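# Place finished cassette in gel imager drawer, then close it

## Task

Put the cassette named FINISHED flat on the glass of the gel imager IM's drawer, centred in the rectangle framed by the four corner marks and with its long side along that rectangle's long side. Then push IM's drawer completely shut with FINISHED still in that spot on the glass. IM is loose on the table, so at the end it must be no more than about a finger's width from its starting spot, still standing upright and barely rotated. Everything must stay in place without the robot holding it. Finally release any grip and pull the arms away.

## Robot and tools

Robot: two Doosan M1013 six-joint arms, left_arm and right_arm, each with a Robotiq 2F-140 two-finger gripper and a wrist camera. Either arm may do the job; the idle one can be parked out of the way.

Frame: all positions use one scene frame. Origin is on the table surface midway between the arms, +z is up, +x points out across the table, and left_arm sits on the +y side. The names left and right do not match image sides. Arm base (URDF root) poses: left_arm at (+0.059, +0.554, 0) m, quat_wxyz (+1.000, 0, 0, -0.022); right_arm at (+0.051, -0.675, 0) m, quat_wxyz (+0.995, 0, 0, -0.102). The gripper's fingers extend along its +z axis and close along its y axis.

execute_actions(actions, pictures): actions is a list holding zero or one item. An empty list only reports the state. A motion item is {"rows": [...], "steps": n}, with 1 to 15 rows and n at most 15 (default 15); each control step is 1/30 s, one row per step, and the final row repeats to fill the remaining steps. A wait item is {"steps": n} with n up to 300, counted from the previous result and including the time spent replying. pictures (boolean) toggles camera images, which come by default. A refused call moves nothing.

Each row is a single list of 18 numbers, each in [-1, 1], always covering both arms: left_arm first (6 joint values, then gripper position, force_limit, speed), then right_arm in the same 9-number order. Joint order: waist, shoulder, elbow, forearm roll, wrist pitch, wrist roll.

Joint values are offsets, not poses. They are measured from that arm's angles in the most recent result that printed Joint positions; before any such result in the scene, and for later calls within the same reply, they are measured from where the arm is when the action begins. Every row is relative to that same reference, not to the preceding row, so all zeros means return to the reference angles. Scale: 1.0 equals 1.398 rad for waist and shoulder, 2.097 rad for elbow, 2.622 rad for forearm roll, wrist pitch and wrist roll. Joint ranges (rad): waist, shoulder, forearm roll, wrist pitch, wrist roll each -6.283 to 6.283; elbow -2.792 to 2.792. Asking for more than 0.010 rad beyond a range end gets the call refused; true ends may differ by up to 0.010 rad, and overshooting requests are clipped there with a "joint sent to its limit" note (which may refer to an earlier action).

Gripper numbers are absolute settings. position: +1 fully open (140 mm gap), about -0.8 pads touching, -1 closes until blocked. force_limit: grip strength, roughly 14 N at -1, 60 N at 0, 107 N at +1 (for parts up to 40 mm wide). speed: finger closing rate, roughly 30 mm/s at -1, 140 at 0, 250 at +1. To leave a gripper unchanged, resend its previous three numbers; zeros are real commands. To grip harder while holding, raise force_limit and nudge position (for example -1 to -0.98).

Motion limits: joint target speeds up to 2.09 rad/s (waist, shoulder), 3.14 (elbow), 3.93 (wrist joints), 0.3 s to reach speed, all joints of an arm synchronised. Targets stay within 0.456 / 0.683 / 0.854 rad of measured angles (waist-shoulder / elbow / wrist joints), and are scaled back if they would put the gripper over 70 mm from where it is. Large moves therefore need several calls. Between calls the arms keep heading for the last row's target until they settle or a step is HELD.

Results: the state line gives, per arm, end_effector_position (m, the point between closed pads), end_effector_quat_wxyz, and linear/angular velocities; the printed position can be off, more so at long reach. Closed fingertips reach about 33 mm past that point, open ones about 9 mm, and tips travel about 24 mm further out while closing, so keep clearance above surfaces. object_status: 0 moving, 1 blocked while opening, 2 blocked while closing (a grip; check for this), 3 reached target or pads met. position_measured is in counts, 3 open to 230 closed, not linear. Joint positions and Joint velocities (rad, rad/s) and joint torques (with offset and noise) are listed per arm in column order. Flange force is the outside force on the gripper including held weight, noisy, "no reading" when unavailable. "joint command not followed" means a clearance check altered targets; HELD marks steps whose row was not sent.

Faults: contact torque reaching a joint's load limit (waist and shoulder 306, elbow 144, wrist joints 40.5 N m, held weight included) or any outside force of 144 N stops that arm for 10 s. Prolonged loads heat motors: MOTOR HOT warns, then an OVER-TEMPERATURE FAULT brakes the arm.

zoom_image(camera, region): camera is cam_high (896x504), cam_left_wrist or cam_right_wrist (both 616x616); region is [x0, y0, x1, y1] in pixels from the top-left, at most 504 by 504. read_manual(section) only returns licence text. finished_scene(scene) ends the current scene permanently and grades it.

Avoid: dropping things or pushing them off the table, arms bumping each other, shoving or tipping IM, slamming the drawer, hard contacts. Brief external tugs on held parts or pushes on loose objects can occur.

Each tool is called by a JSON object that holds its "api" and its "payload", one argument or row to a line.

## Session

{"api": "execute_actions", "payload": {
  "actions": []
}}

{"api": "zoom_image", "payload": {
  "camera": "cam_high",
  "region": [340, 170, 600, 400]
}}

Scene clock: 0.00 s of 7600.00 s.
left_arm: end_effector_position=(+0.5754, +0.5837, +0.1406) position_measured=3 object_status=3 end_effector_quat_wxyz=(-0.046, +0.512, +0.858, +0.017) end_effector_velocity=(+0.000, +0.000, +0.000) end_effector_angular_velocity=(+0.001, -0.001, +0.002) | right_arm: end_effector_position=(+0.4236, +0.1232, +0.3486) position_measured=3 object_status=3 end_effector_quat_wxyz=(+0.027, -0.595, +0.801, -0.061) end_effector_velocity=(+0.000, -0.000, +0.001) end_effector_angular_velocity=(+0.001, -0.001, +0.000)
Joint positions: left_arm=[-0.012  0.102  2.03   0.082  1.077 -0.591] | right_arm=[ 1.35   0.554  1.02  -0.132  1.58   4.579]
Joint velocities: left_arm=[ 0.     0.    -0.001  0.001 -0.    -0.002] | right_arm=[-0.    -0.001 -0.    -0.    -0.    -0.   ]
Joint torques (N m, as the joint torque sensors report them, + toward a larger angle): no reading
Flange force (N, the push that the arm receives, along the gripper's own x y z axes): no reading

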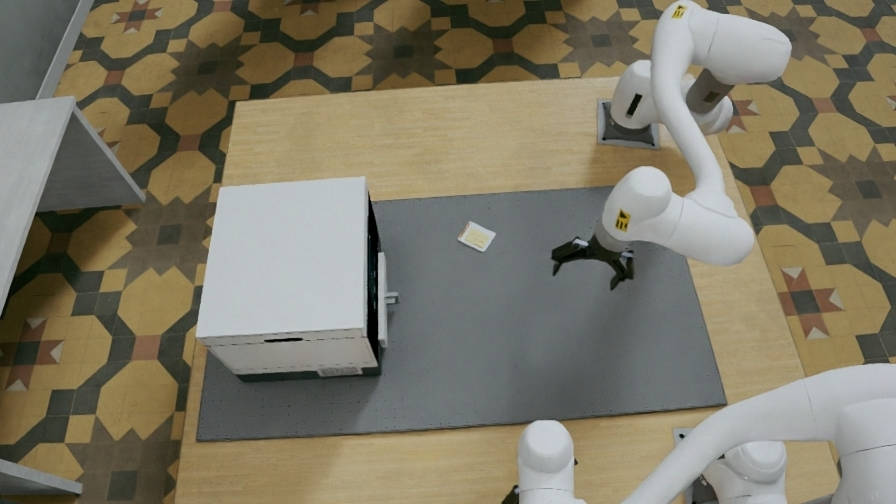

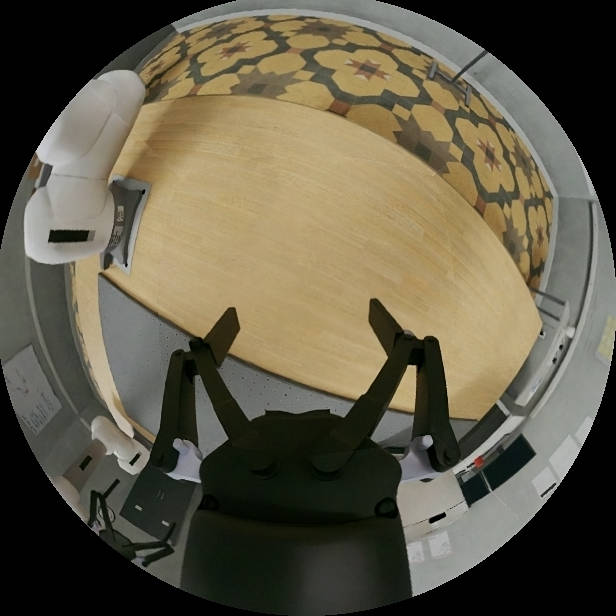

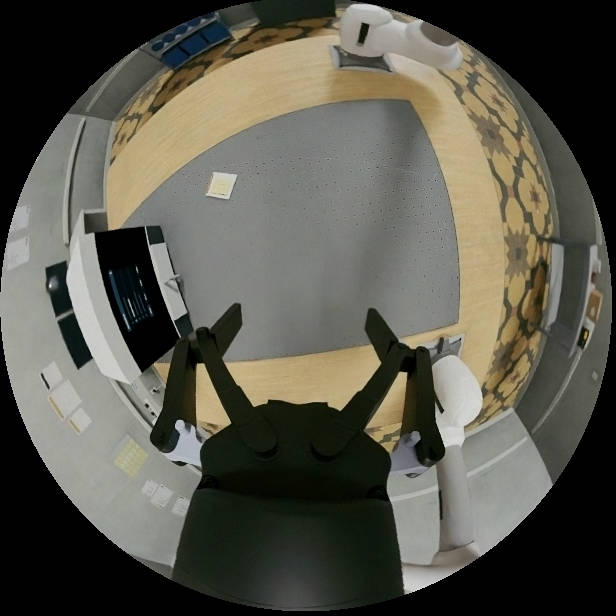

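Region (340, 170, 600, 400) of cam_high's 896x504 image, scaled by 1.938, with more detail than that image has; it fills the top 446 rows of this view, and the rest is white.

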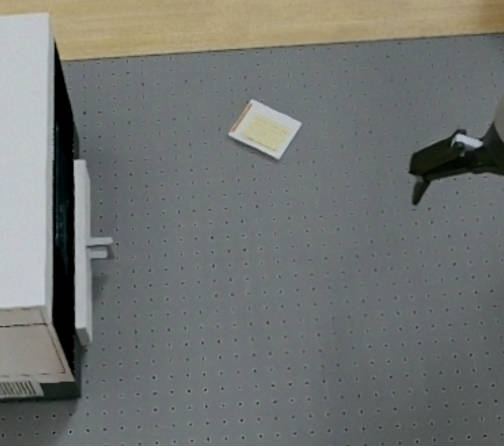

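{"api": "zoom_image", "payload": {
  "camera": "cam_high",
  "region": [355, 240, 435, 360]
}}

{"api": "zoom_image", "payload": {
  "camera": "cam_right_wrist",
  "region": [60, 190, 240, 390]
}}

Region (355, 240, 435, 360) of cam_high's 896x504 image, scaled by 4.200, with more detail than that image has.

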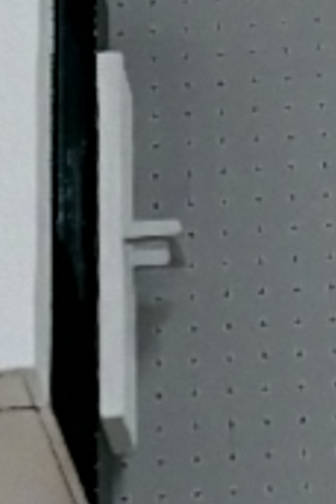

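Region (60, 190, 240, 390) of cam_right_wrist's 616x616 image, scaled by 2.520, with more detail than that image has; it fills the left 454 columns of this view, and the rest is white.

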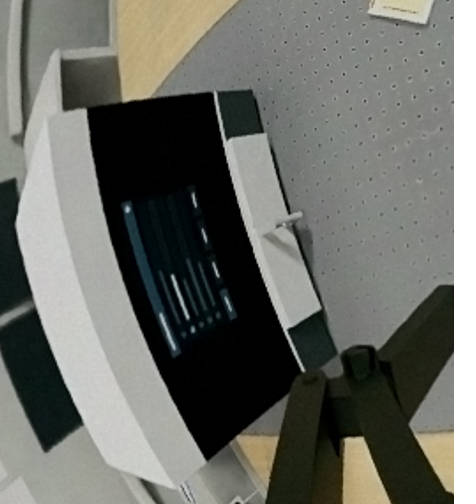

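{"api": "execute_actions", "payload": {
  "actions": [
    {"rows": [[0,0,0,0,0,0,1,0,0, -0.1064,0.0911,0.3015,-0.5295,-0.2915,-0.3252,-0.3,0,0]], "steps": 15}
  ],
  "pictures": false
}}

{"api": "execute_actions", "payload": {
  "actions": [
    {"steps": 35}
  ]
}}

Scene clock: 14.50 s of 7600.00 s.
left_arm: end_effector_position=(+0.5754, +0.5837, +0.1406) position_measured=3 object_status=3 end_effector_quat_wxyz=(-0.046, +0.512, +0.858, +0.017) end_effector_velocity=(-0.000, -0.000, -0.001) end_effector_angular_velocity=(-0.000, +0.001, -0.001) | right_arm: end_effector_position=(+0.5826, +0.0571, +0.2053) position_measured=105 object_status=0 end_effector_quat_wxyz=(-0.072, +0.733, -0.630, +0.244) end_effector_velocity=(+0.357, -0.175, -0.234) end_effector_angular_velocity=(-0.877, -0.681, +1.197)
Joint positions: left_arm=[-0.012  0.102  2.03   0.082  1.077 -0.591] | right_arm=[ 1.291  0.605  1.271 -0.539  1.276  4.239]
Joint velocities: left_arm=[-0.001  0.001  0.001 -0.    -0.     0.   ] | right_arm=[-0.131  0.11   0.557 -1.145 -0.674 -0.752]
Joint torques (N m, as the joint torque sensors report them, + toward a larger angle): left_arm=[  3.52 -46.41 -33.41   3.87   0.03  -0.3 ] | right_arm=[  4.62 -97.95 -36.19   2.22   0.79  -0.18]
Flange force (N, the push that the arm receives, along the gripper's own x y z axes): left_arm=[-7.3 0.6 -2.0] | right_arm=[0.7 -7.8 -0.3]
Steps of this call (steps 1 to 90: nothing new was sent; then 11.00 s passed at rest; steps 91 to 105: all 15 steps of this action). Readings (joint positions | what the end effector reports):
91: left_arm=[-0.012 0.102 2.030 0.082 1.077 -0.591] | right_arm=[1.350 0.554 1.020 -0.132 1.580 4.579] | left_arm position_measured=3 object_status=3 | right_arm position_measured=3 object_status=0
92: left_arm=[-0.012 0.102 2.030 0.082 1.077 -0.591] | right_arm=[1.349 0.555 1.024 -0.139 1.574 4.572] | left_arm position_measured=3 object_status=3 | right_arm position_measured=6 object_status=0
94: left_arm=[-0.012 0.102 2.030 0.082 1.077 -0.591] | right_arm=[1.340 0.562 1.062 -0.190 1.528 4.520] | left_arm position_measured=3 object_status=3 | right_arm position_measured=21 object_status=0
98: left_arm=[-0.012 0.102 2.030 0.082 1.077 -0.591] | right_arm=[1.322 0.578 1.139 -0.303 1.436 4.417] | left_arm position_measured=3 object_status=3 | right_arm position_measured=52 object_status=0
105: the state above

Scene clock: 15.67 s of 7600.00 s.
left_arm: end_effector_position=(+0.5754, +0.5837, +0.1406) position_measured=3 object_status=3 end_effector_quat_wxyz=(-0.046, +0.512, +0.858, +0.017) end_effector_velocity=(-0.000, -0.001, -0.000) end_effector_angular_velocity=(-0.000, +0.001, +0.001) | right_arm: end_effector_position=(+0.7421, +0.0101, +0.0817) position_measured=167 object_status=3 end_effector_quat_wxyz=(+0.000, +0.866, -0.001, +0.500) end_effector_velocity=(+0.001, -0.001, +0.001) end_effector_angular_velocity=(+0.001, -0.001, -0.001)
Joint positions: left_arm=[-0.012  0.102  2.03   0.082  1.077 -0.591] | right_arm=[ 1.201  0.681  1.652 -1.52   0.816  3.726]
Joint velocities: left_arm=[-0.002  0.     0.    -0.001  0.    -0.002] | right_arm=[-0.001 -0.001  0.    -0.     0.001  0.001]
Joint torques (N m, as the joint torque sensors report them, + toward a larger angle): left_arm=[  3.16 -46.03 -32.88   3.76   0.02  -0.13] | right_arm=[  3.27 -92.24 -26.58  -1.12   1.58  -0.28]
Flange force (N, the push that the arm receives, along the gripper's own x y z axes): left_arm=[-7.1 1.1 -3.2] | right_arm=[3.6 0.8 3.4]
Steps of this call (steps 1 to 35: the robot went on to your last target). Readings (joint positions | what the end effector reports):
1: left_arm=[-0.012 0.102 2.030 0.082 1.077 -0.591] | right_arm=[1.286 0.608 1.290 -0.579 1.253 4.214] | left_arm position_measured=3 object_status=3 | right_arm position_measured=113 object_status=0
2: left_arm=[-0.012 0.102 2.030 0.082 1.077 -0.591] | right_arm=[1.282 0.612 1.309 -0.621 1.230 4.188] | left_arm position_measured=3 object_status=3 | right_arm position_measured=120 object_status=0
4: left_arm=[-0.012 0.102 2.030 0.082 1.077 -0.591] | right_arm=[1.273 0.620 1.347 -0.713 1.184 4.136] | left_arm position_measured=3 object_status=3 | right_arm position_measured=135 object_status=0
8: left_arm=[-0.012 0.102 2.030 0.082 1.077 -0.591] | right_arm=[1.253 0.637 1.431 -0.933 1.083 4.024] | left_arm position_measured=3 object_status=3 | right_arm position_measured=164 object_status=0
35: the state above

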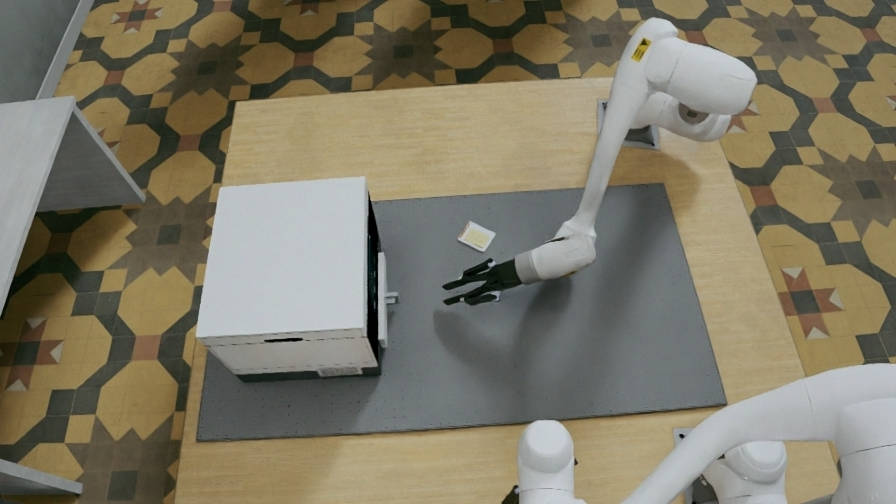

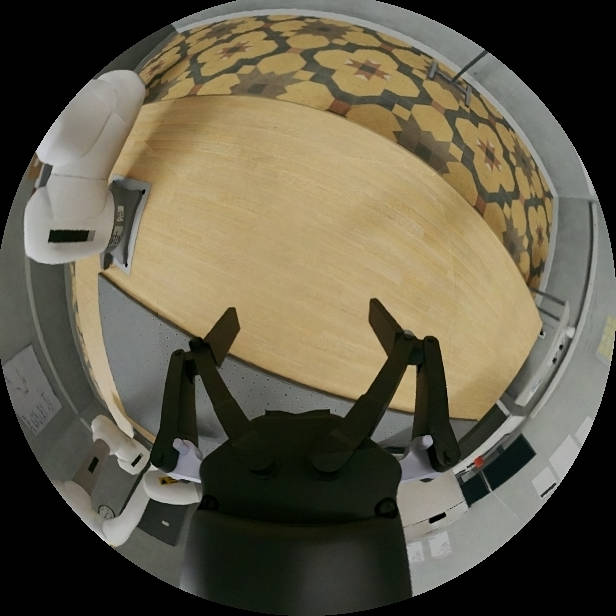

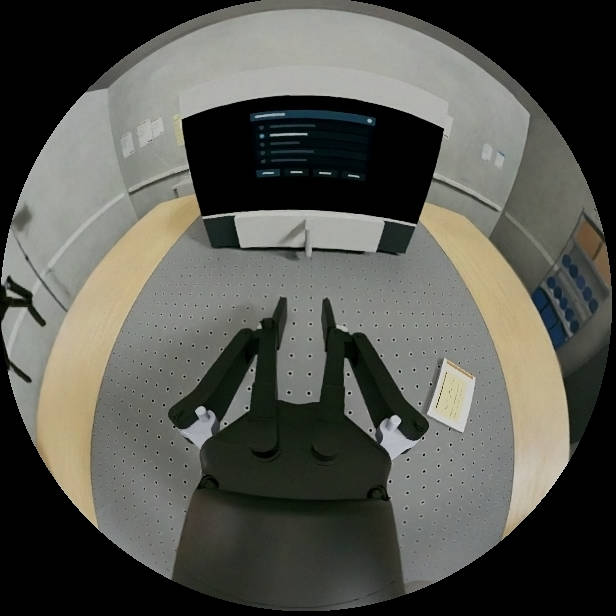

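{"api": "execute_actions", "payload": {
  "actions": [
    {"rows": [[0,0,0,0,0,0,1,0,0, -0.0768,0.0533,-0.0702,0.0030,-0.0292,-0.0419,-0.3,0,0]], "steps": 15}
  ],
  "pictures": false
}}

{"api": "execute_actions", "payload": {
  "actions": [
    {"steps": 8}
  ]
}}

{"api": "zoom_image", "payload": {
  "camera": "cam_right_wrist",
  "region": [200, 200, 420, 380]
}}

{"api": "zoom_image", "payload": {
  "camera": "cam_high",
  "region": [355, 250, 475, 350]
}}

Scene clock: 18.80 s of 7600.00 s.
left_arm: end_effector_position=(+0.5754, +0.5837, +0.1406) position_measured=3 object_status=3 end_effector_quat_wxyz=(-0.046, +0.512, +0.858, +0.017) end_effector_velocity=(-0.001, -0.000, +0.000) end_effector_angular_velocity=(+0.000, +0.000, -0.002) | right_arm: end_effector_position=(+0.8519, +0.0109, +0.0815) position_measured=167 object_status=3 end_effector_quat_wxyz=(+0.000, +0.866, -0.001, +0.500) end_effector_velocity=(+0.002, -0.001, +0.002) end_effector_angular_velocity=(+0.002, -0.001, -0.001)
Joint positions: left_arm=[-0.012  0.102  2.03   0.082  1.077 -0.591] | right_arm=[ 1.094  0.756  1.505 -1.512  0.74   3.617]
Joint velocities: left_arm=[-0.001 -0.001  0.001  0.     0.     0.001] | right_arm=[-0.002 -0.    -0.002  0.    -0.001 -0.001]
Joint torques (N m, as the joint torque sensors report them, + toward a larger angle): left_arm=[  3.01 -47.28 -33.18   3.93   0.07  -0.24] | right_arm=[   3.43 -102.38  -28.47   -1.19    1.28   -0.31]
Flange force (N, the push that the arm receives, along the gripper's own x y z axes): left_arm=[-7.1 2.1 -1.8] | right_arm=[3.3 -1.8 6.0]
Steps of this call (steps 1 to 15: the robot went on to your last target; steps 16 to 79: nothing new was sent; steps 80 to 94: all 15 steps of this action). Readings (joint positions | what the end effector reports):
80: left_arm=[-0.012 0.102 2.030 0.082 1.077 -0.591] | right_arm=[1.201 0.681 1.652 -1.520 0.816 3.726] | left_arm position_measured=3 object_status=3 | right_arm position_measured=167 object_status=3
81: left_arm=[-0.012 0.102 2.030 0.082 1.077 -0.591] | right_arm=[1.197 0.684 1.647 -1.520 0.813 3.722] | left_arm position_measured=3 object_status=3 | right_arm position_measured=167 object_status=3
83: left_arm=[-0.012 0.102 2.030 0.082 1.077 -0.591] | right_arm=[1.169 0.704 1.608 -1.518 0.793 3.692] | left_arm position_measured=3 object_status=3 | right_arm position_measured=167 object_status=3
87: left_arm=[-0.012 0.102 2.030 0.082 1.077 -0.591] | right_arm=[1.106 0.747 1.522 -1.513 0.749 3.630] | left_arm position_measured=3 object_status=3 | right_arm position_measured=167 object_status=3
94: the state above

Scene clock: 19.07 s of 7600.00 s.
left_arm: end_effector_position=(+0.5754, +0.5837, +0.1406) position_measured=3 object_status=3 end_effector_quat_wxyz=(-0.046, +0.512, +0.858, +0.017) end_effector_velocity=(+0.000, -0.000, +0.000) end_effector_angular_velocity=(+0.000, -0.001, -0.000) | right_arm: end_effector_position=(+0.8521, +0.0108, +0.0815) position_measured=167 object_status=3 end_effector_quat_wxyz=(+0.000, +0.866, -0.001, +0.500) end_effector_velocity=(+0.001, -0.000, -0.001) end_effector_angular_velocity=(+0.000, +0.000, -0.001)
Joint positions: left_arm=[-0.012  0.102  2.03   0.082  1.077 -0.591] | right_arm=[ 1.093  0.756  1.505 -1.512  0.74   3.616]
Joint velocities: left_arm=[-0. -0. -0.  0. -0. -0.] | right_arm=[-0.001  0.001 -0.001  0.     0.     0.001]
Joint torques (N m, as the joint torque sensors report them, + toward a larger angle): left_arm=[  2.31 -46.49 -32.67   3.74  -0.02  -0.2 ] | right_arm=[   4.02 -100.44  -28.64   -1.11    1.34   -0.24]
Flange force (N, the push that the arm receives, along the gripper's own x y z axes): left_arm=[-5.5 2.8 -3.2] | right_arm=[3.9 0.7 4.8]
Steps of this call (steps 1 to 8: the robot went on to your last target). Readings (joint positions | what the end effector reports):
1: left_arm=[-0.012 0.102 2.030 0.082 1.077 -0.591] | right_arm=[1.094 0.756 1.505 -1.512 0.740 3.616] | left_arm position_measured=3 object_status=3 | right_arm position_measured=167 object_status=3
2: left_arm=[-0.012 0.102 2.030 0.082 1.077 -0.591] | right_arm=[1.093 0.756 1.505 -1.512 0.740 3.616] | left_arm position_measured=3 object_status=3 | right_arm position_measured=167 object_status=3
4: left_arm=[-0.012 0.102 2.030 0.082 1.077 -0.591] | right_arm=[1.093 0.756 1.505 -1.512 0.740 3.616] | left_arm position_measured=3 object_status=3 | right_arm position_measured=167 object_status=3
8: the state above

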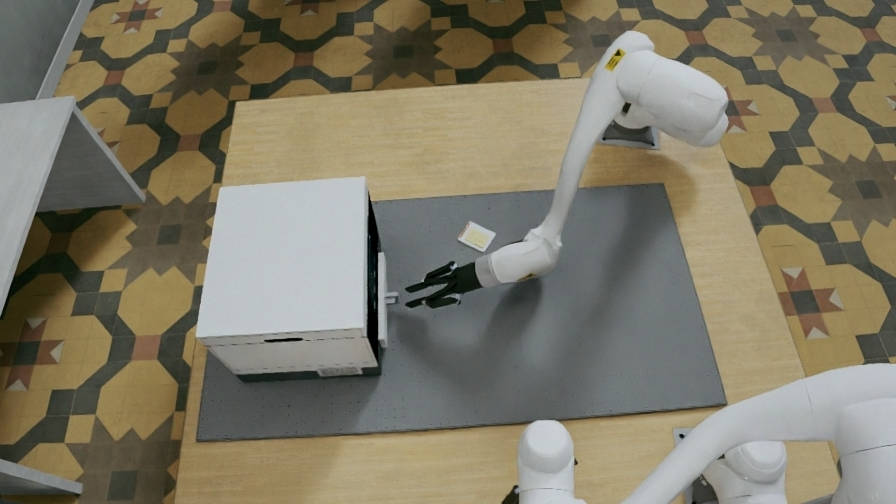

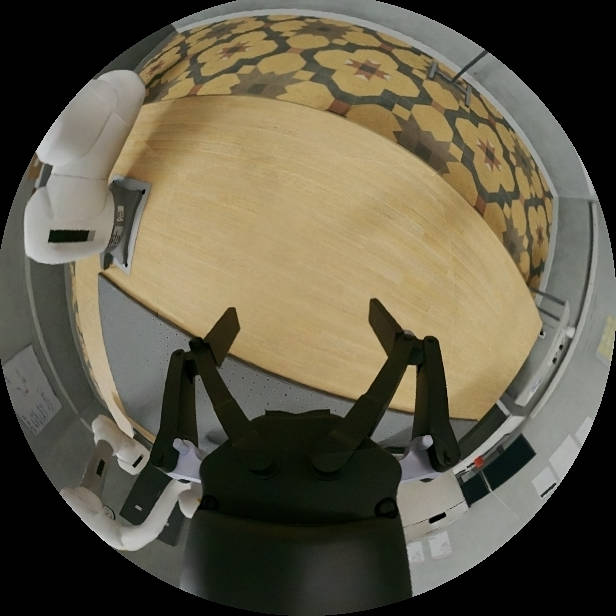

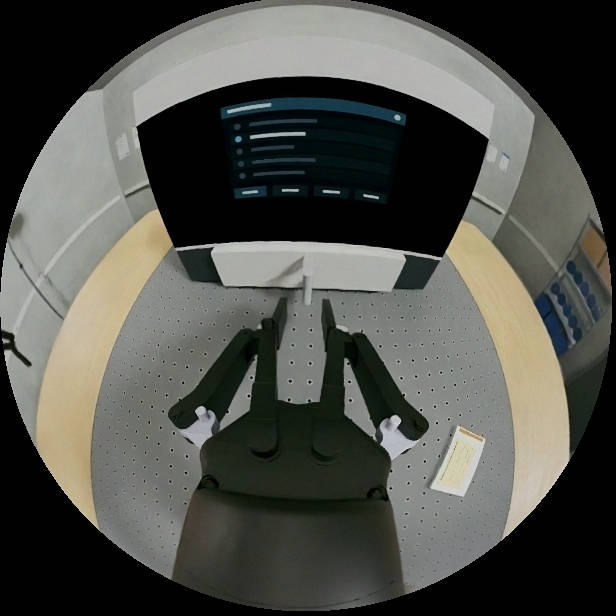

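Region (200, 200, 420, 380) of cam_right_wrist's 616x616 image, scaled by 2.291, with more detail than that image has; it fills the top 412 rows of this view, and the rest is white.

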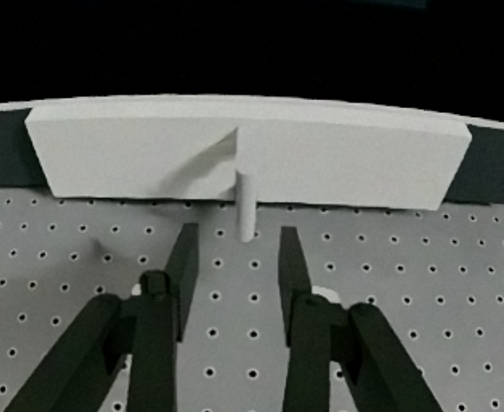

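Region (355, 250, 475, 350) of cam_high's 896x504 image, scaled by 4.200, with more detail than that image has.

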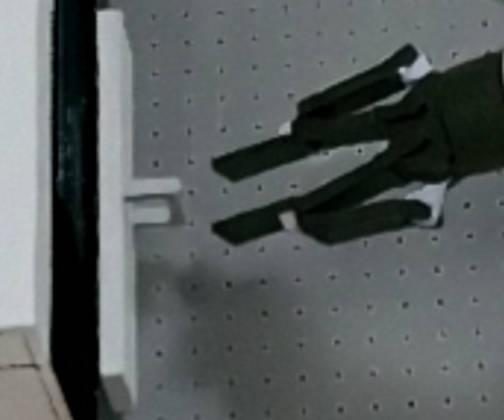

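{"api": "execute_actions", "payload": {
  "actions": [
    {"rows": [[0,0,0,0,0,0,1,0,0, -0.0248,0.0200,-0.0268,0.0041,-0.0090,-0.0164,-0.3,0,0]], "steps": 15}
  ]
}}

{"api": "zoom_image", "payload": {
  "camera": "cam_right_wrist",
  "region": [200, 200, 420, 380]
}}

{"api": "zoom_image", "payload": {
  "camera": "cam_high",
  "region": [355, 250, 475, 350]
}}

Scene clock: 24.77 s of 7600.00 s.
left_arm: end_effector_position=(+0.5754, +0.5837, +0.1406) position_measured=3 object_status=3 end_effector_quat_wxyz=(-0.046, +0.512, +0.858, +0.017) end_effector_velocity=(+0.001, +0.000, +0.000) end_effector_angular_velocity=(-0.000, -0.001, +0.002) | right_arm: end_effector_position=(+0.8905, +0.0091, +0.0821) position_measured=167 object_status=3 end_effector_quat_wxyz=(+0.000, +0.866, -0.002, +0.500) end_effector_velocity=(+0.000, -0.001, -0.002) end_effector_angular_velocity=(-0.001, +0.001, -0.001)
Joint positions: left_arm=[-0.012  0.102  2.03   0.082  1.077 -0.591] | right_arm=[ 1.059  0.784  1.448 -1.501  0.716  3.573]
Joint velocities: left_arm=[ 0.001 -0.    -0.001 -0.    -0.    -0.   ] | right_arm=[-0.001  0.001  0.001  0.     0.     0.001]
Joint torques (N m, as the joint torque sensors report them, + toward a larger angle): left_arm=[  2.77 -46.83 -33.19   3.84   0.06  -0.24] | right_arm=[   3.82 -103.56  -29.6    -1.      1.19   -0.11]
Flange force (N, the push that the arm receives, along the gripper's own x y z axes): left_arm=[-6.1 2.1 -2.1] | right_arm=[3.9 0.4 4.3]
Steps of this call (steps 1 to 15: the robot went on to your last target; steps 16 to 90: nothing new was sent; then 2.20 s passed at rest; steps 91 to 105: all 15 steps of this action). Readings (joint positions | what the end effector reports):
91: left_arm=[-0.012 0.102 2.030 0.082 1.077 -0.591] | right_arm=[1.093 0.756 1.504 -1.512 0.739 3.616] | left_arm position_measured=3 object_status=3 | right_arm position_measured=167 object_status=3
92: left_arm=[-0.012 0.102 2.030 0.082 1.077 -0.591] | right_arm=[1.090 0.759 1.499 -1.511 0.737 3.612] | left_arm position_measured=3 object_status=3 | right_arm position_measured=167 object_status=3
94: left_arm=[-0.012 0.102 2.030 0.082 1.077 -0.591] | right_arm=[1.070 0.775 1.466 -1.505 0.723 3.587] | left_arm position_measured=3 object_status=3 | right_arm position_measured=167 object_status=3
98: left_arm=[-0.012 0.102 2.030 0.082 1.077 -0.591] | right_arm=[1.059 0.784 1.449 -1.501 0.716 3.574] | left_arm position_measured=3 object_status=3 | right_arm position_measured=167 object_status=3
105: the state above

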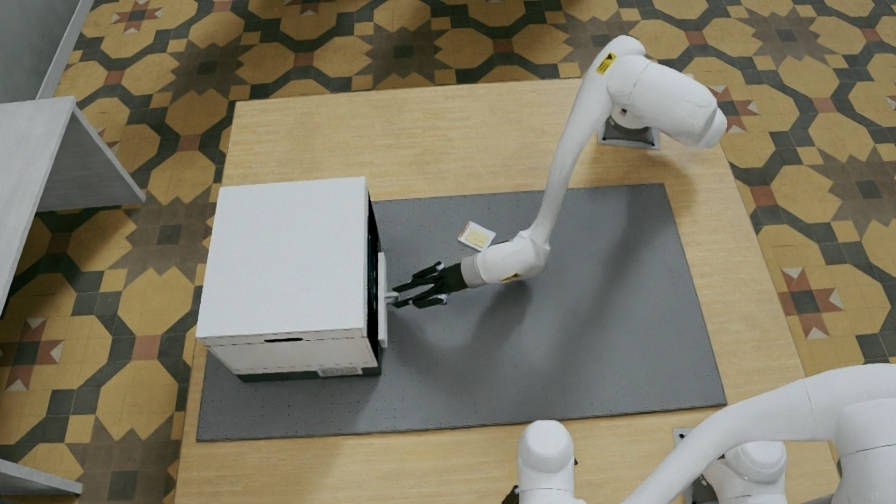

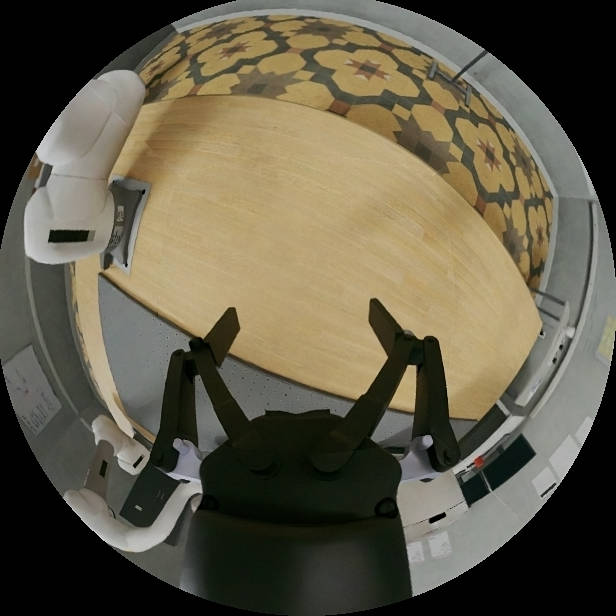

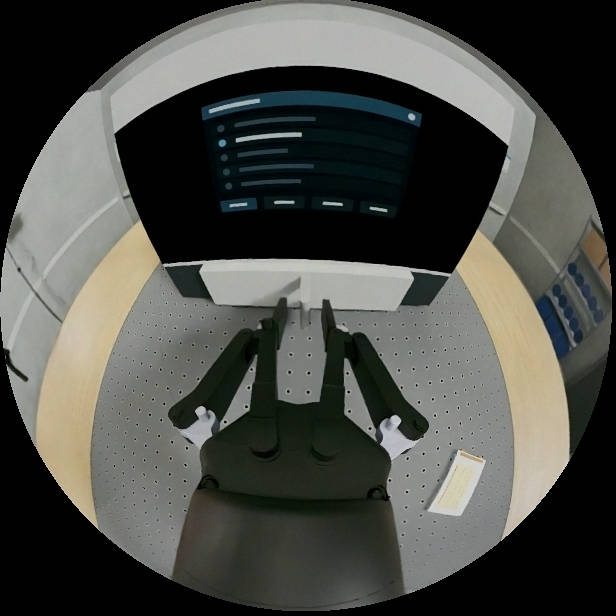

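Region (200, 200, 420, 380) of cam_right_wrist's 616x616 image, scaled by 2.291, with more detail than that image has; it fills the top 412 rows of this view, and the rest is white.

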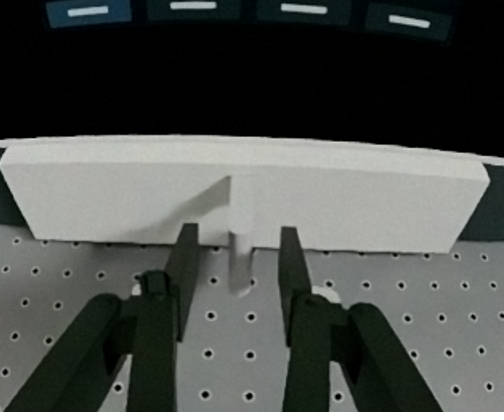

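Region (355, 250, 475, 350) of cam_high's 896x504 image, scaled by 4.200, with more detail than that image has.

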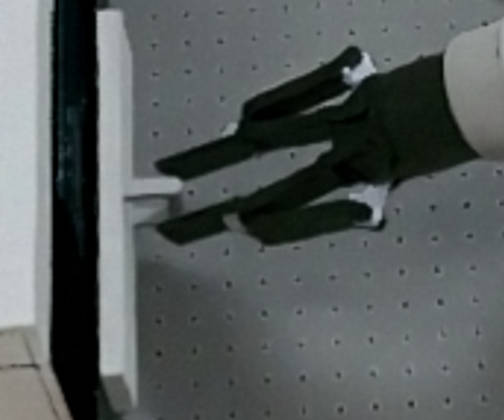

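Centered. Grip.

{"api": "execute_actions", "payload": {
  "actions": [
    {"rows": [[0,0,0,0,0,0,1,0,0, 0,0,0,0,0,0,-1,0.2,-0.5]], "steps": 15}
  ],
  "pictures": false
}}

{"api": "execute_actions", "payload": {
  "actions": [
    {"steps": 8}
  ],
  "pictures": false
}}

{"api": "execute_actions", "payload": {
  "actions": [
    {"rows": [
[0,0,0,0,0,0,1,0,0, 0.0006,-0.0006,0.0008,-0.0001,0.0003,0.0005,-1,0.2,-0.5],
[0,0,0,0,0,0,1,0,0, 0.0013,-0.0011,0.0015,-0.0002,0.0005,0.0009,-1,0.2,-0.5]
], "steps": 10}
  ],
  "pictures": false
}}

Scene clock: 28.00 s of 7600.00 s.
left_arm: end_effector_position=(+0.5754, +0.5837, +0.1406) position_measured=3 object_status=3 end_effector_quat_wxyz=(-0.046, +0.512, +0.858, +0.017) end_effector_velocity=(+0.000, +0.001, +0.001) end_effector_angular_velocity=(+0.000, -0.001, +0.004) | right_arm: end_effector_position=(+0.8905, +0.0090, +0.0821) position_measured=218 object_status=0 end_effector_quat_wxyz=(+0.000, +0.866, -0.002, +0.500) end_effector_velocity=(+0.000, -0.001, -0.002) end_effector_angular_velocity=(-0.001, +0.002, -0.001)
Joint positions: left_arm=[-0.012  0.102  2.03   0.082  1.077 -0.591] | right_arm=[ 1.059  0.784  1.448 -1.501  0.716  3.573]
Joint velocities: left_arm=[ 0.001 -0.001 -0.001  0.     0.    -0.003] | right_arm=[-0.001  0.001  0.001 -0.    -0.     0.001]
Joint torques (N m, as the joint torque sensors report them, + toward a larger angle): left_arm=[  3.75 -46.67 -32.5    3.82  -0.04  -0.24] | right_arm=[ 10.42 -92.4  -38.96  -3.54  -6.83  -0.18]
Flange force (N, the push that the arm receives, along the gripper's own x y z axes): left_arm=[-7.9 1.9 -3.6] | right_arm=[3.8 26.5 -20.9]
Steps of this call (steps 1 to 15: the robot went on to your last target; steps 16 to 82: nothing new was sent; steps 83 to 97: all 15 steps of this action). Readings (joint positions | what the end effector reports):
83: left_arm=[-0.012 0.102 2.030 0.082 1.077 -0.591] | right_arm=[1.059 0.784 1.448 -1.501 0.716 3.573] | left_arm position_measured=3 object_status=3 | right_arm position_measured=167 object_status=0
84: left_arm=[-0.012 0.102 2.030 0.082 1.077 -0.591] | right_arm=[1.059 0.784 1.448 -1.501 0.716 3.573] | left_arm position_measured=3 object_status=3 | right_arm position_measured=169 object_status=0
86: left_arm=[-0.012 0.102 2.030 0.082 1.077 -0.591] | right_arm=[1.059 0.784 1.448 -1.501 0.716 3.573] | left_arm position_measured=3 object_status=3 | right_arm position_measured=178 object_status=0
90: left_arm=[-0.012 0.102 2.030 0.082 1.077 -0.591] | right_arm=[1.059 0.784 1.448 -1.501 0.716 3.573] | left_arm position_measured=3 object_status=3 | right_arm position_measured=197 object_status=0
97: the state above

Scene clock: 28.27 s of 7600.00 s.
left_arm: end_effector_position=(+0.5754, +0.5837, +0.1406) position_measured=3 object_status=3 end_effector_quat_wxyz=(-0.046, +0.512, +0.858, +0.017) end_effector_velocity=(-0.000, -0.000, +0.000) end_effector_angular_velocity=(-0.000, -0.000, -0.001) | right_arm: end_effector_position=(+0.8905, +0.0090, +0.0821) position_measured=218 object_status=2 end_effector_quat_wxyz=(+0.000, +0.866, -0.002, +0.500) end_effector_velocity=(+0.000, -0.000, -0.000) end_effector_angular_velocity=(-0.000, -0.000, -0.000)
Joint positions: left_arm=[-0.012  0.102  2.03   0.082  1.077 -0.591] | right_arm=[ 1.059  0.784  1.448 -1.501  0.716  3.573]
Joint velocities: left_arm=[-0.    -0.001  0.    -0.     0.     0.001] | right_arm=[-0.     0.     0.    -0.001  0.     0.001]
Joint torques (N m, as the joint torque sensors report them, + toward a larger angle): left_arm=[  4.17 -47.49 -32.94   3.84   0.05  -0.2 ] | right_arm=[ 10.14 -93.51 -38.9   -3.58  -6.91  -0.21]
Flange force (N, the push that the arm receives, along the gripper's own x y z axes): left_arm=[-9.3 1.7 -2.2] | right_arm=[3.4 24.7 -19.5]
Steps of this call (steps 1 to 8: the robot went on to your last target). Readings (joint positions | what the end effector reports):
1: left_arm=[-0.012 0.102 2.030 0.082 1.077 -0.591] | right_arm=[1.059 0.784 1.448 -1.501 0.716 3.573] | left_arm position_measured=3 object_status=3 | right_arm position_measured=218 object_status=0
2: left_arm=[-0.012 0.102 2.030 0.082 1.077 -0.591] | right_arm=[1.059 0.784 1.448 -1.501 0.716 3.573] | left_arm position_measured=3 object_status=3 | right_arm position_measured=218 object_status=0
4: left_arm=[-0.012 0.102 2.030 0.082 1.077 -0.591] | right_arm=[1.059 0.784 1.448 -1.501 0.716 3.573] | left_arm position_measured=3 object_status=3 | right_arm position_measured=218 object_status=2
8: the state above

Scene clock: 28.60 s of 7600.00 s.
left_arm: end_effector_position=(+0.5754, +0.5837, +0.1406) position_measured=3 object_status=3 end_effector_quat_wxyz=(-0.046, +0.512, +0.858, +0.017) end_effector_velocity=(+0.000, +0.001, +0.000) end_effector_angular_velocity=(+0.000, -0.001, +0.002) | right_arm: end_effector_position=(+0.8886, +0.0089, +0.0820) position_measured=218 object_status=2 end_effector_quat_wxyz=(+0.001, +0.866, -0.002, +0.500) end_effector_velocity=(-0.001, +0.001, +0.000) end_effector_angular_velocity=(+0.000, -0.000, +0.001)
Joint positions: left_arm=[-0.012  0.102  2.03   0.082  1.077 -0.591] | right_arm=[ 1.06   0.782  1.452 -1.502  0.717  3.576]
Joint velocities: left_arm=[ 0.001 -0.001  0.     0.    -0.001 -0.001] | right_arm=[ 0.001 -0.    -0.     0.     0.    -0.   ]
Joint torques (N m, as the joint torque sensors report them, + toward a larger angle): left_arm=[  2.87 -46.35 -32.96   3.81   0.03  -0.17] | right_arm=[  25.48 -100.57  -30.55   -0.98   -5.     -0.15]
Flange force (N, the push that the arm receives, along the gripper's own x y z axes): left_arm=[-6.2 1.3 -2.9] | right_arm=[11.7 17.2 12.4]
Steps of this call (steps 1 to 10: all 10 steps of this action). Readings (joint positions | what the end effector reports):
1: left_arm=[-0.012 0.102 2.030 0.082 1.077 -0.591] | right_arm=[1.059 0.784 1.448 -1.501 0.716 3.573] | left_arm position_measured=3 object_status=3 | right_arm position_measured=218 object_status=2
2: left_arm=[-0.012 0.102 2.030 0.082 1.077 -0.591] | right_arm=[1.059 0.784 1.449 -1.501 0.716 3.573] | left_arm position_measured=3 object_status=3 | right_arm position_measured=218 object_status=2
4: left_arm=[-0.012 0.102 2.030 0.082 1.077 -0.591] | right_arm=[1.059 0.783 1.451 -1.502 0.717 3.575] | left_arm position_measured=3 object_status=3 | right_arm position_measured=218 object_status=2
8: left_arm=[-0.012 0.102 2.030 0.082 1.077 -0.591] | right_arm=[1.060 0.782 1.451 -1.502 0.717 3.576] | left_arm position_measured=3 object_status=3 | right_arm position_measured=218 object_status=2
10: the state above

{"api": "execute_actions", "payload": {
  "actions": [
    {"rows": [
[0,0,0,0,0,0,1,0,0, 0.0004,-0.0006,0.0008,-0.0001,0.0003,0.0005,-1,0.2,-0.5],
[0,0,0,0,0,0,1,0,0, 0.0009,-0.0011,0.0015,-0.0002,0.0005,0.0009,-1,0.2,-0.5]
], "steps": 10}
  ],
  "pictures": false
}}

Scene clock: 34.77 s of 7600.00 s.
left_arm: end_effector_position=(+0.5754, +0.5837, +0.1406) position_measured=3 object_status=3 end_effector_quat_wxyz=(-0.046, +0.512, +0.858, +0.017) end_effector_velocity=(+0.000, -0.001, +0.000) end_effector_angular_velocity=(-0.000, -0.001, -0.001) | right_arm: end_effector_position=(+0.8868, +0.0087, +0.0819) position_measured=218 object_status=2 end_effector_quat_wxyz=(+0.001, +0.866, -0.002, +0.500) end_effector_velocity=(+0.000, -0.000, -0.000) end_effector_angular_velocity=(-0.001, -0.001, -0.001)
Joint positions: left_arm=[-0.012  0.102  2.03   0.082  1.077 -0.591] | right_arm=[ 1.062  0.781  1.455 -1.502  0.718  3.578]
Joint velocities: left_arm=[-0.001 -0.001  0.    -0.001 -0.    -0.   ] | right_arm=[-0.     0.001 -0.    -0.001  0.001  0.   ]
Joint torques (N m, as the joint torque sensors report them, + toward a larger angle): left_arm=[  3.15 -46.48 -32.38   3.83  -0.08  -0.13] | right_arm=[ 15.93 -96.25 -28.64  -0.48  -3.43  -0.12]
Flange force (N, the push that the arm receives, along the gripper's own x y z axes): left_arm=[-7.3 2.0 -3.9] | right_arm=[11.7 12.2 3.9]
Steps of this call (steps 1 to 15: the robot went on to your last target; steps 16 to 90: nothing new was sent; then 2.83 s passed at rest; steps 91 to 100: all 10 steps of this action). Readings (joint positions | what the end effector reports):
91: left_arm=[-0.012 0.102 2.030 0.082 1.077 -0.591] | right_arm=[1.061 0.782 1.452 -1.502 0.717 3.576] | left_arm position_measured=3 object_status=3 | right_arm position_measured=218 object_status=2
92: left_arm=[-0.012 0.102 2.030 0.082 1.077 -0.591] | right_arm=[1.061 0.782 1.452 -1.502 0.717 3.576] | left_arm position_measured=3 object_status=3 | right_arm position_measured=218 object_status=2
94: left_arm=[-0.012 0.102 2.030 0.082 1.077 -0.591] | right_arm=[1.061 0.781 1.454 -1.502 0.717 3.578] | left_arm position_measured=3 object_status=3 | right_arm position_measured=218 object_status=2
98: left_arm=[-0.012 0.102 2.030 0.082 1.077 -0.591] | right_arm=[1.062 0.781 1.455 -1.502 0.718 3.578] | left_arm position_measured=3 object_status=3 | right_arm position_measured=218 object_status=2
100: the state above

{"api": "execute_actions", "payload": {
  "actions": [
    {"rows": [
[0,0,0,0,0,0,1,0,0, 0.0005,-0.0006,0.0008,-0.0001,0.0003,0.0005,-1,0.2,-0.5],
[0,0,0,0,0,0,1,0,0, 0.0011,-0.0011,0.0015,-0.0002,0.0005,0.0009,-1,0.2,-0.5],
[0,0,0,0,0,0,1,0,0, 0.0022,-0.0022,0.0030,-0.0005,0.0010,0.0018,-1,0.2,-0.5],
[0,0,0,0,0,0,1,0,0, 0.0035,-0.0033,0.0044,-0.0007,0.0015,0.0027,-1,0.2,-0.5],
[0,0,0,0,0,0,1,0,0, 0.0048,-0.0044,0.0059,-0.0009,0.0020,0.0036,-1,0.2,-0.5],
[0,0,0,0,0,0,1,0,0, 0.0061,-0.0055,0.0073,-0.0011,0.0025,0.0045,-1,0.2,-0.5]
], "steps": 12}
  ]
}}

{"api": "zoom_image", "payload": {
  "camera": "cam_high",
  "region": [340, 250, 475, 385]
}}

Scene clock: 37.93 s of 7600.00 s.
left_arm: end_effector_position=(+0.5754, +0.5837, +0.1406) position_measured=3 object_status=3 end_effector_quat_wxyz=(-0.046, +0.512, +0.858, +0.017) end_effector_velocity=(-0.000, +0.000, +0.000) end_effector_angular_velocity=(-0.000, -0.000, +0.003) | right_arm: end_effector_position=(+0.8772, +0.0084, +0.0818) position_measured=218 object_status=2 end_effector_quat_wxyz=(+0.001, +0.866, -0.002, +0.500) end_effector_velocity=(-0.002, +0.000, -0.000) end_effector_angular_velocity=(-0.000, +0.001, -0.000)
Joint positions: left_arm=[-0.012  0.102  2.03   0.082  1.077 -0.591] | right_arm=[ 1.07   0.773  1.47  -1.505  0.725  3.59 ]
Joint velocities: left_arm=[ 0.001 -0.    -0.    -0.     0.    -0.002] | right_arm=[ 0.002 -0.001  0.003 -0.     0.001  0.002]
Joint torques (N m, as the joint torque sensors report them, + toward a larger angle): left_arm=[  3.45 -45.95 -32.51   3.81   0.09  -0.26] | right_arm=[  6.86 -94.11 -24.75   0.74  -0.93   0.07]
Flange force (N, the push that the arm receives, along the gripper's own x y z axes): left_arm=[-6.8 1.3 -3.6] | right_arm=[11.6 3.1 1.6]
Steps of this call (steps 1 to 15: the robot went on to your last target; steps 16 to 83: nothing new was sent; steps 84 to 95: all 12 steps of this action). Readings (joint positions | what the end effector reports):
84: left_arm=[-0.012 0.102 2.030 0.082 1.077 -0.591] | right_arm=[1.062 0.781 1.455 -1.502 0.719 3.578] | left_arm position_measured=3 object_status=3 | right_arm position_measured=218 object_status=2
85: left_arm=[-0.012 0.102 2.030 0.082 1.077 -0.591] | right_arm=[1.062 0.780 1.455 -1.502 0.719 3.579] | left_arm position_measured=3 object_status=3 | right_arm position_measured=218 object_status=2
87: left_arm=[-0.012 0.102 2.030 0.082 1.077 -0.591] | right_arm=[1.063 0.779 1.458 -1.503 0.720 3.581] | left_arm position_measured=3 object_status=3 | right_arm position_measured=218 object_status=2
91: left_arm=[-0.012 0.102 2.030 0.082 1.077 -0.591] | right_arm=[1.069 0.774 1.468 -1.505 0.724 3.588] | left_arm position_measured=3 object_status=3 | right_arm position_measured=218 object_status=2
95: the state above

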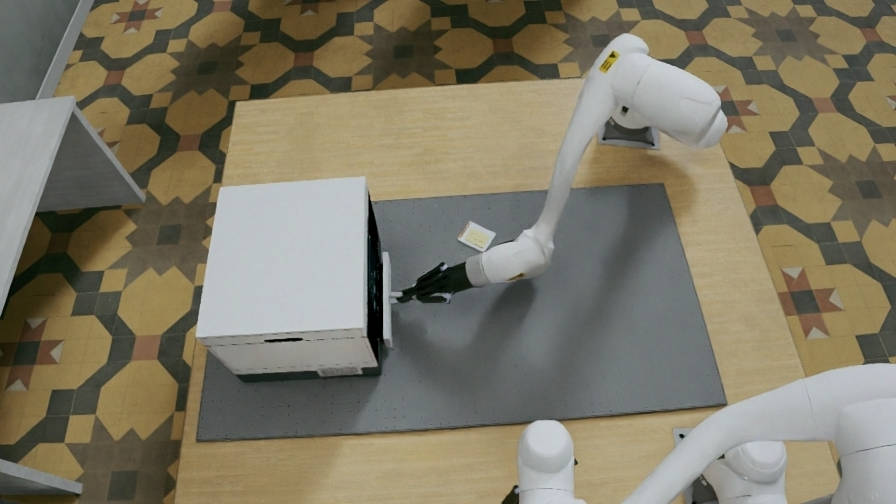

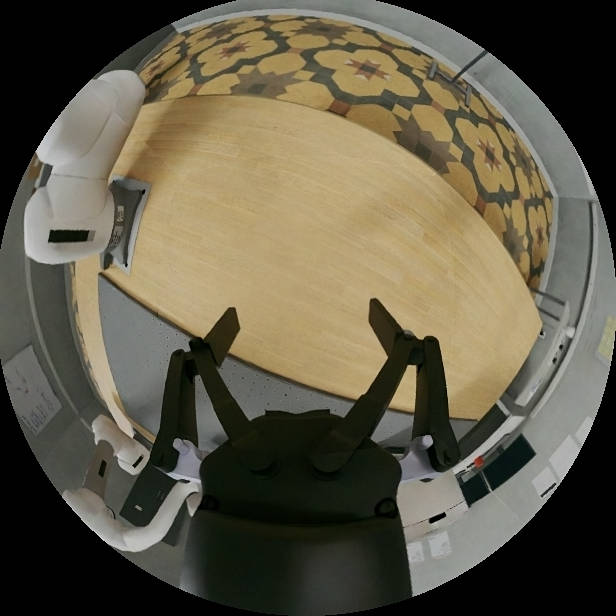

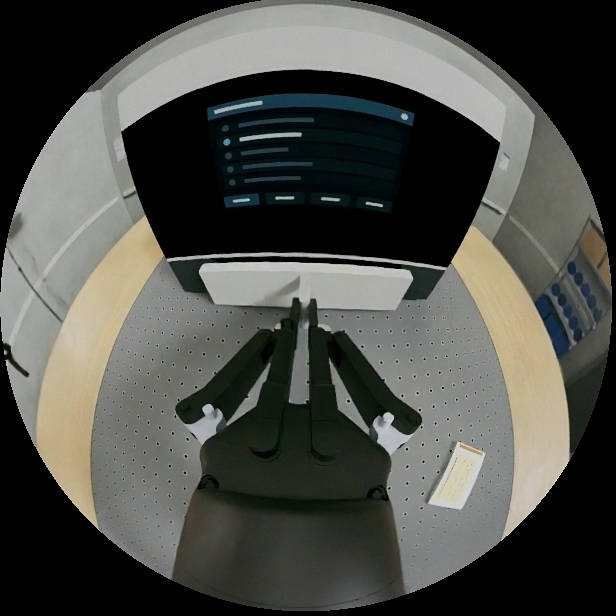

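Region (340, 250, 475, 385) of cam_high's 896x504 image, scaled by 3.733, with more detail than that image has.

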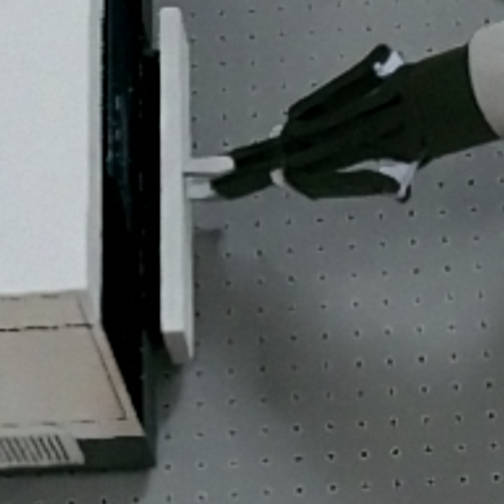

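{"api": "execute_actions", "payload": {
  "actions": [
    {"rows": [
[0,0,0,0,0,0,1,0,0, 0.0012,-0.0009,0.0012,-0.0002,0.0004,0.0008,-1,0.2,-0.5],
[0,0,0,0,0,0,1,0,0, 0.0034,-0.0028,0.0037,-0.0005,0.0013,0.0023,-1,0.2,-0.5],
[0,0,0,0,0,0,1,0,0, 0.0069,-0.0056,0.0074,-0.0010,0.0027,0.0046,-1,0.2,-0.5],
[0,0,0,0,0,0,1,0,0, 0.0103,-0.0083,0.0110,-0.0015,0.0040,0.0068,-1,0.2,-0.5],
[0,0,0,0,0,0,1,0,0, 0.0137,-0.0111,0.0147,-0.0020,0.0053,0.0091,-1,0.2,-0.5],
[0,0,0,0,0,0,1,0,0, 0.0172,-0.0139,0.0184,-0.0026,0.0067,0.0114,-1,0.2,-0.5],
[0,0,0,0,0,0,1,0,0, 0.0206,-0.0167,0.0221,-0.0031,0.0080,0.0137,-1,0.2,-0.5],
[0,0,0,0,0,0,1,0,0, 0.0229,-0.0185,0.0245,-0.0034,0.0089,0.0152,-1,0.2,-0.5]
], "steps": 15}
  ],
  "pictures": false
}}

Scene clock: 42.97 s of 7600.00 s.
left_arm: end_effector_position=(+0.5754, +0.5837, +0.1406) position_measured=3 object_status=3 end_effector_quat_wxyz=(-0.046, +0.512, +0.858, +0.017) end_effector_velocity=(+0.000, +0.000, +0.000) end_effector_angular_velocity=(-0.000, -0.001, +0.001) | right_arm: end_effector_position=(+0.8422, +0.0090, +0.0817) position_measured=218 object_status=2 end_effector_quat_wxyz=(+0.001, +0.866, -0.003, +0.500) end_effector_velocity=(-0.002, -0.000, -0.001) end_effector_angular_velocity=(+0.000, +0.000, -0.001)
Joint positions: left_arm=[-0.012  0.102  2.03   0.082  1.077 -0.591] | right_arm=[ 1.102  0.747  1.521 -1.514  0.748  3.63 ]
Joint velocities: left_arm=[ 0.001 -0.    -0.001 -0.     0.     0.   ] | right_arm=[ 0.002 -0.001  0.003 -0.     0.001  0.003]
Joint torques (N m, as the joint torque sensors report them, + toward a larger angle): left_arm=[  1.98 -46.42 -33.04   3.82  -0.08  -0.12] | right_arm=[ 19.47 -89.44 -28.13  -0.66  -5.68  -0.09]
Flange force (N, the push that the arm receives, along the gripper's own x y z axes): left_arm=[-5.2 2.5 -2.9] | right_arm=[14.9 17.5 1.7]
Steps of this call (steps 1 to 15: the robot went on to your last target; steps 16 to 90: nothing new was sent; then 1.53 s passed at rest; steps 91 to 105: all 15 steps of this action). Readings (joint positions | what the end effector reports):
91: left_arm=[-0.012 0.102 2.030 0.082 1.077 -0.591] | right_arm=[1.070 0.773 1.470 -1.505 0.725 3.590] | left_arm position_measured=3 object_status=3 | right_arm position_measured=218 object_status=2
92: left_arm=[-0.012 0.102 2.030 0.082 1.077 -0.591] | right_arm=[1.071 0.773 1.471 -1.505 0.725 3.591] | left_arm position_measured=3 object_status=3 | right_arm position_measured=218 object_status=2
94: left_arm=[-0.012 0.102 2.030 0.082 1.077 -0.591] | right_arm=[1.075 0.769 1.478 -1.507 0.728 3.596] | left_arm position_measured=3 object_status=3 | right_arm position_measured=218 object_status=2
98: left_arm=[-0.012 0.102 2.030 0.082 1.077 -0.591] | right_arm=[1.092 0.755 1.505 -1.511 0.741 3.617] | left_arm position_measured=3 object_status=3 | right_arm position_measured=218 object_status=2
105: the state above


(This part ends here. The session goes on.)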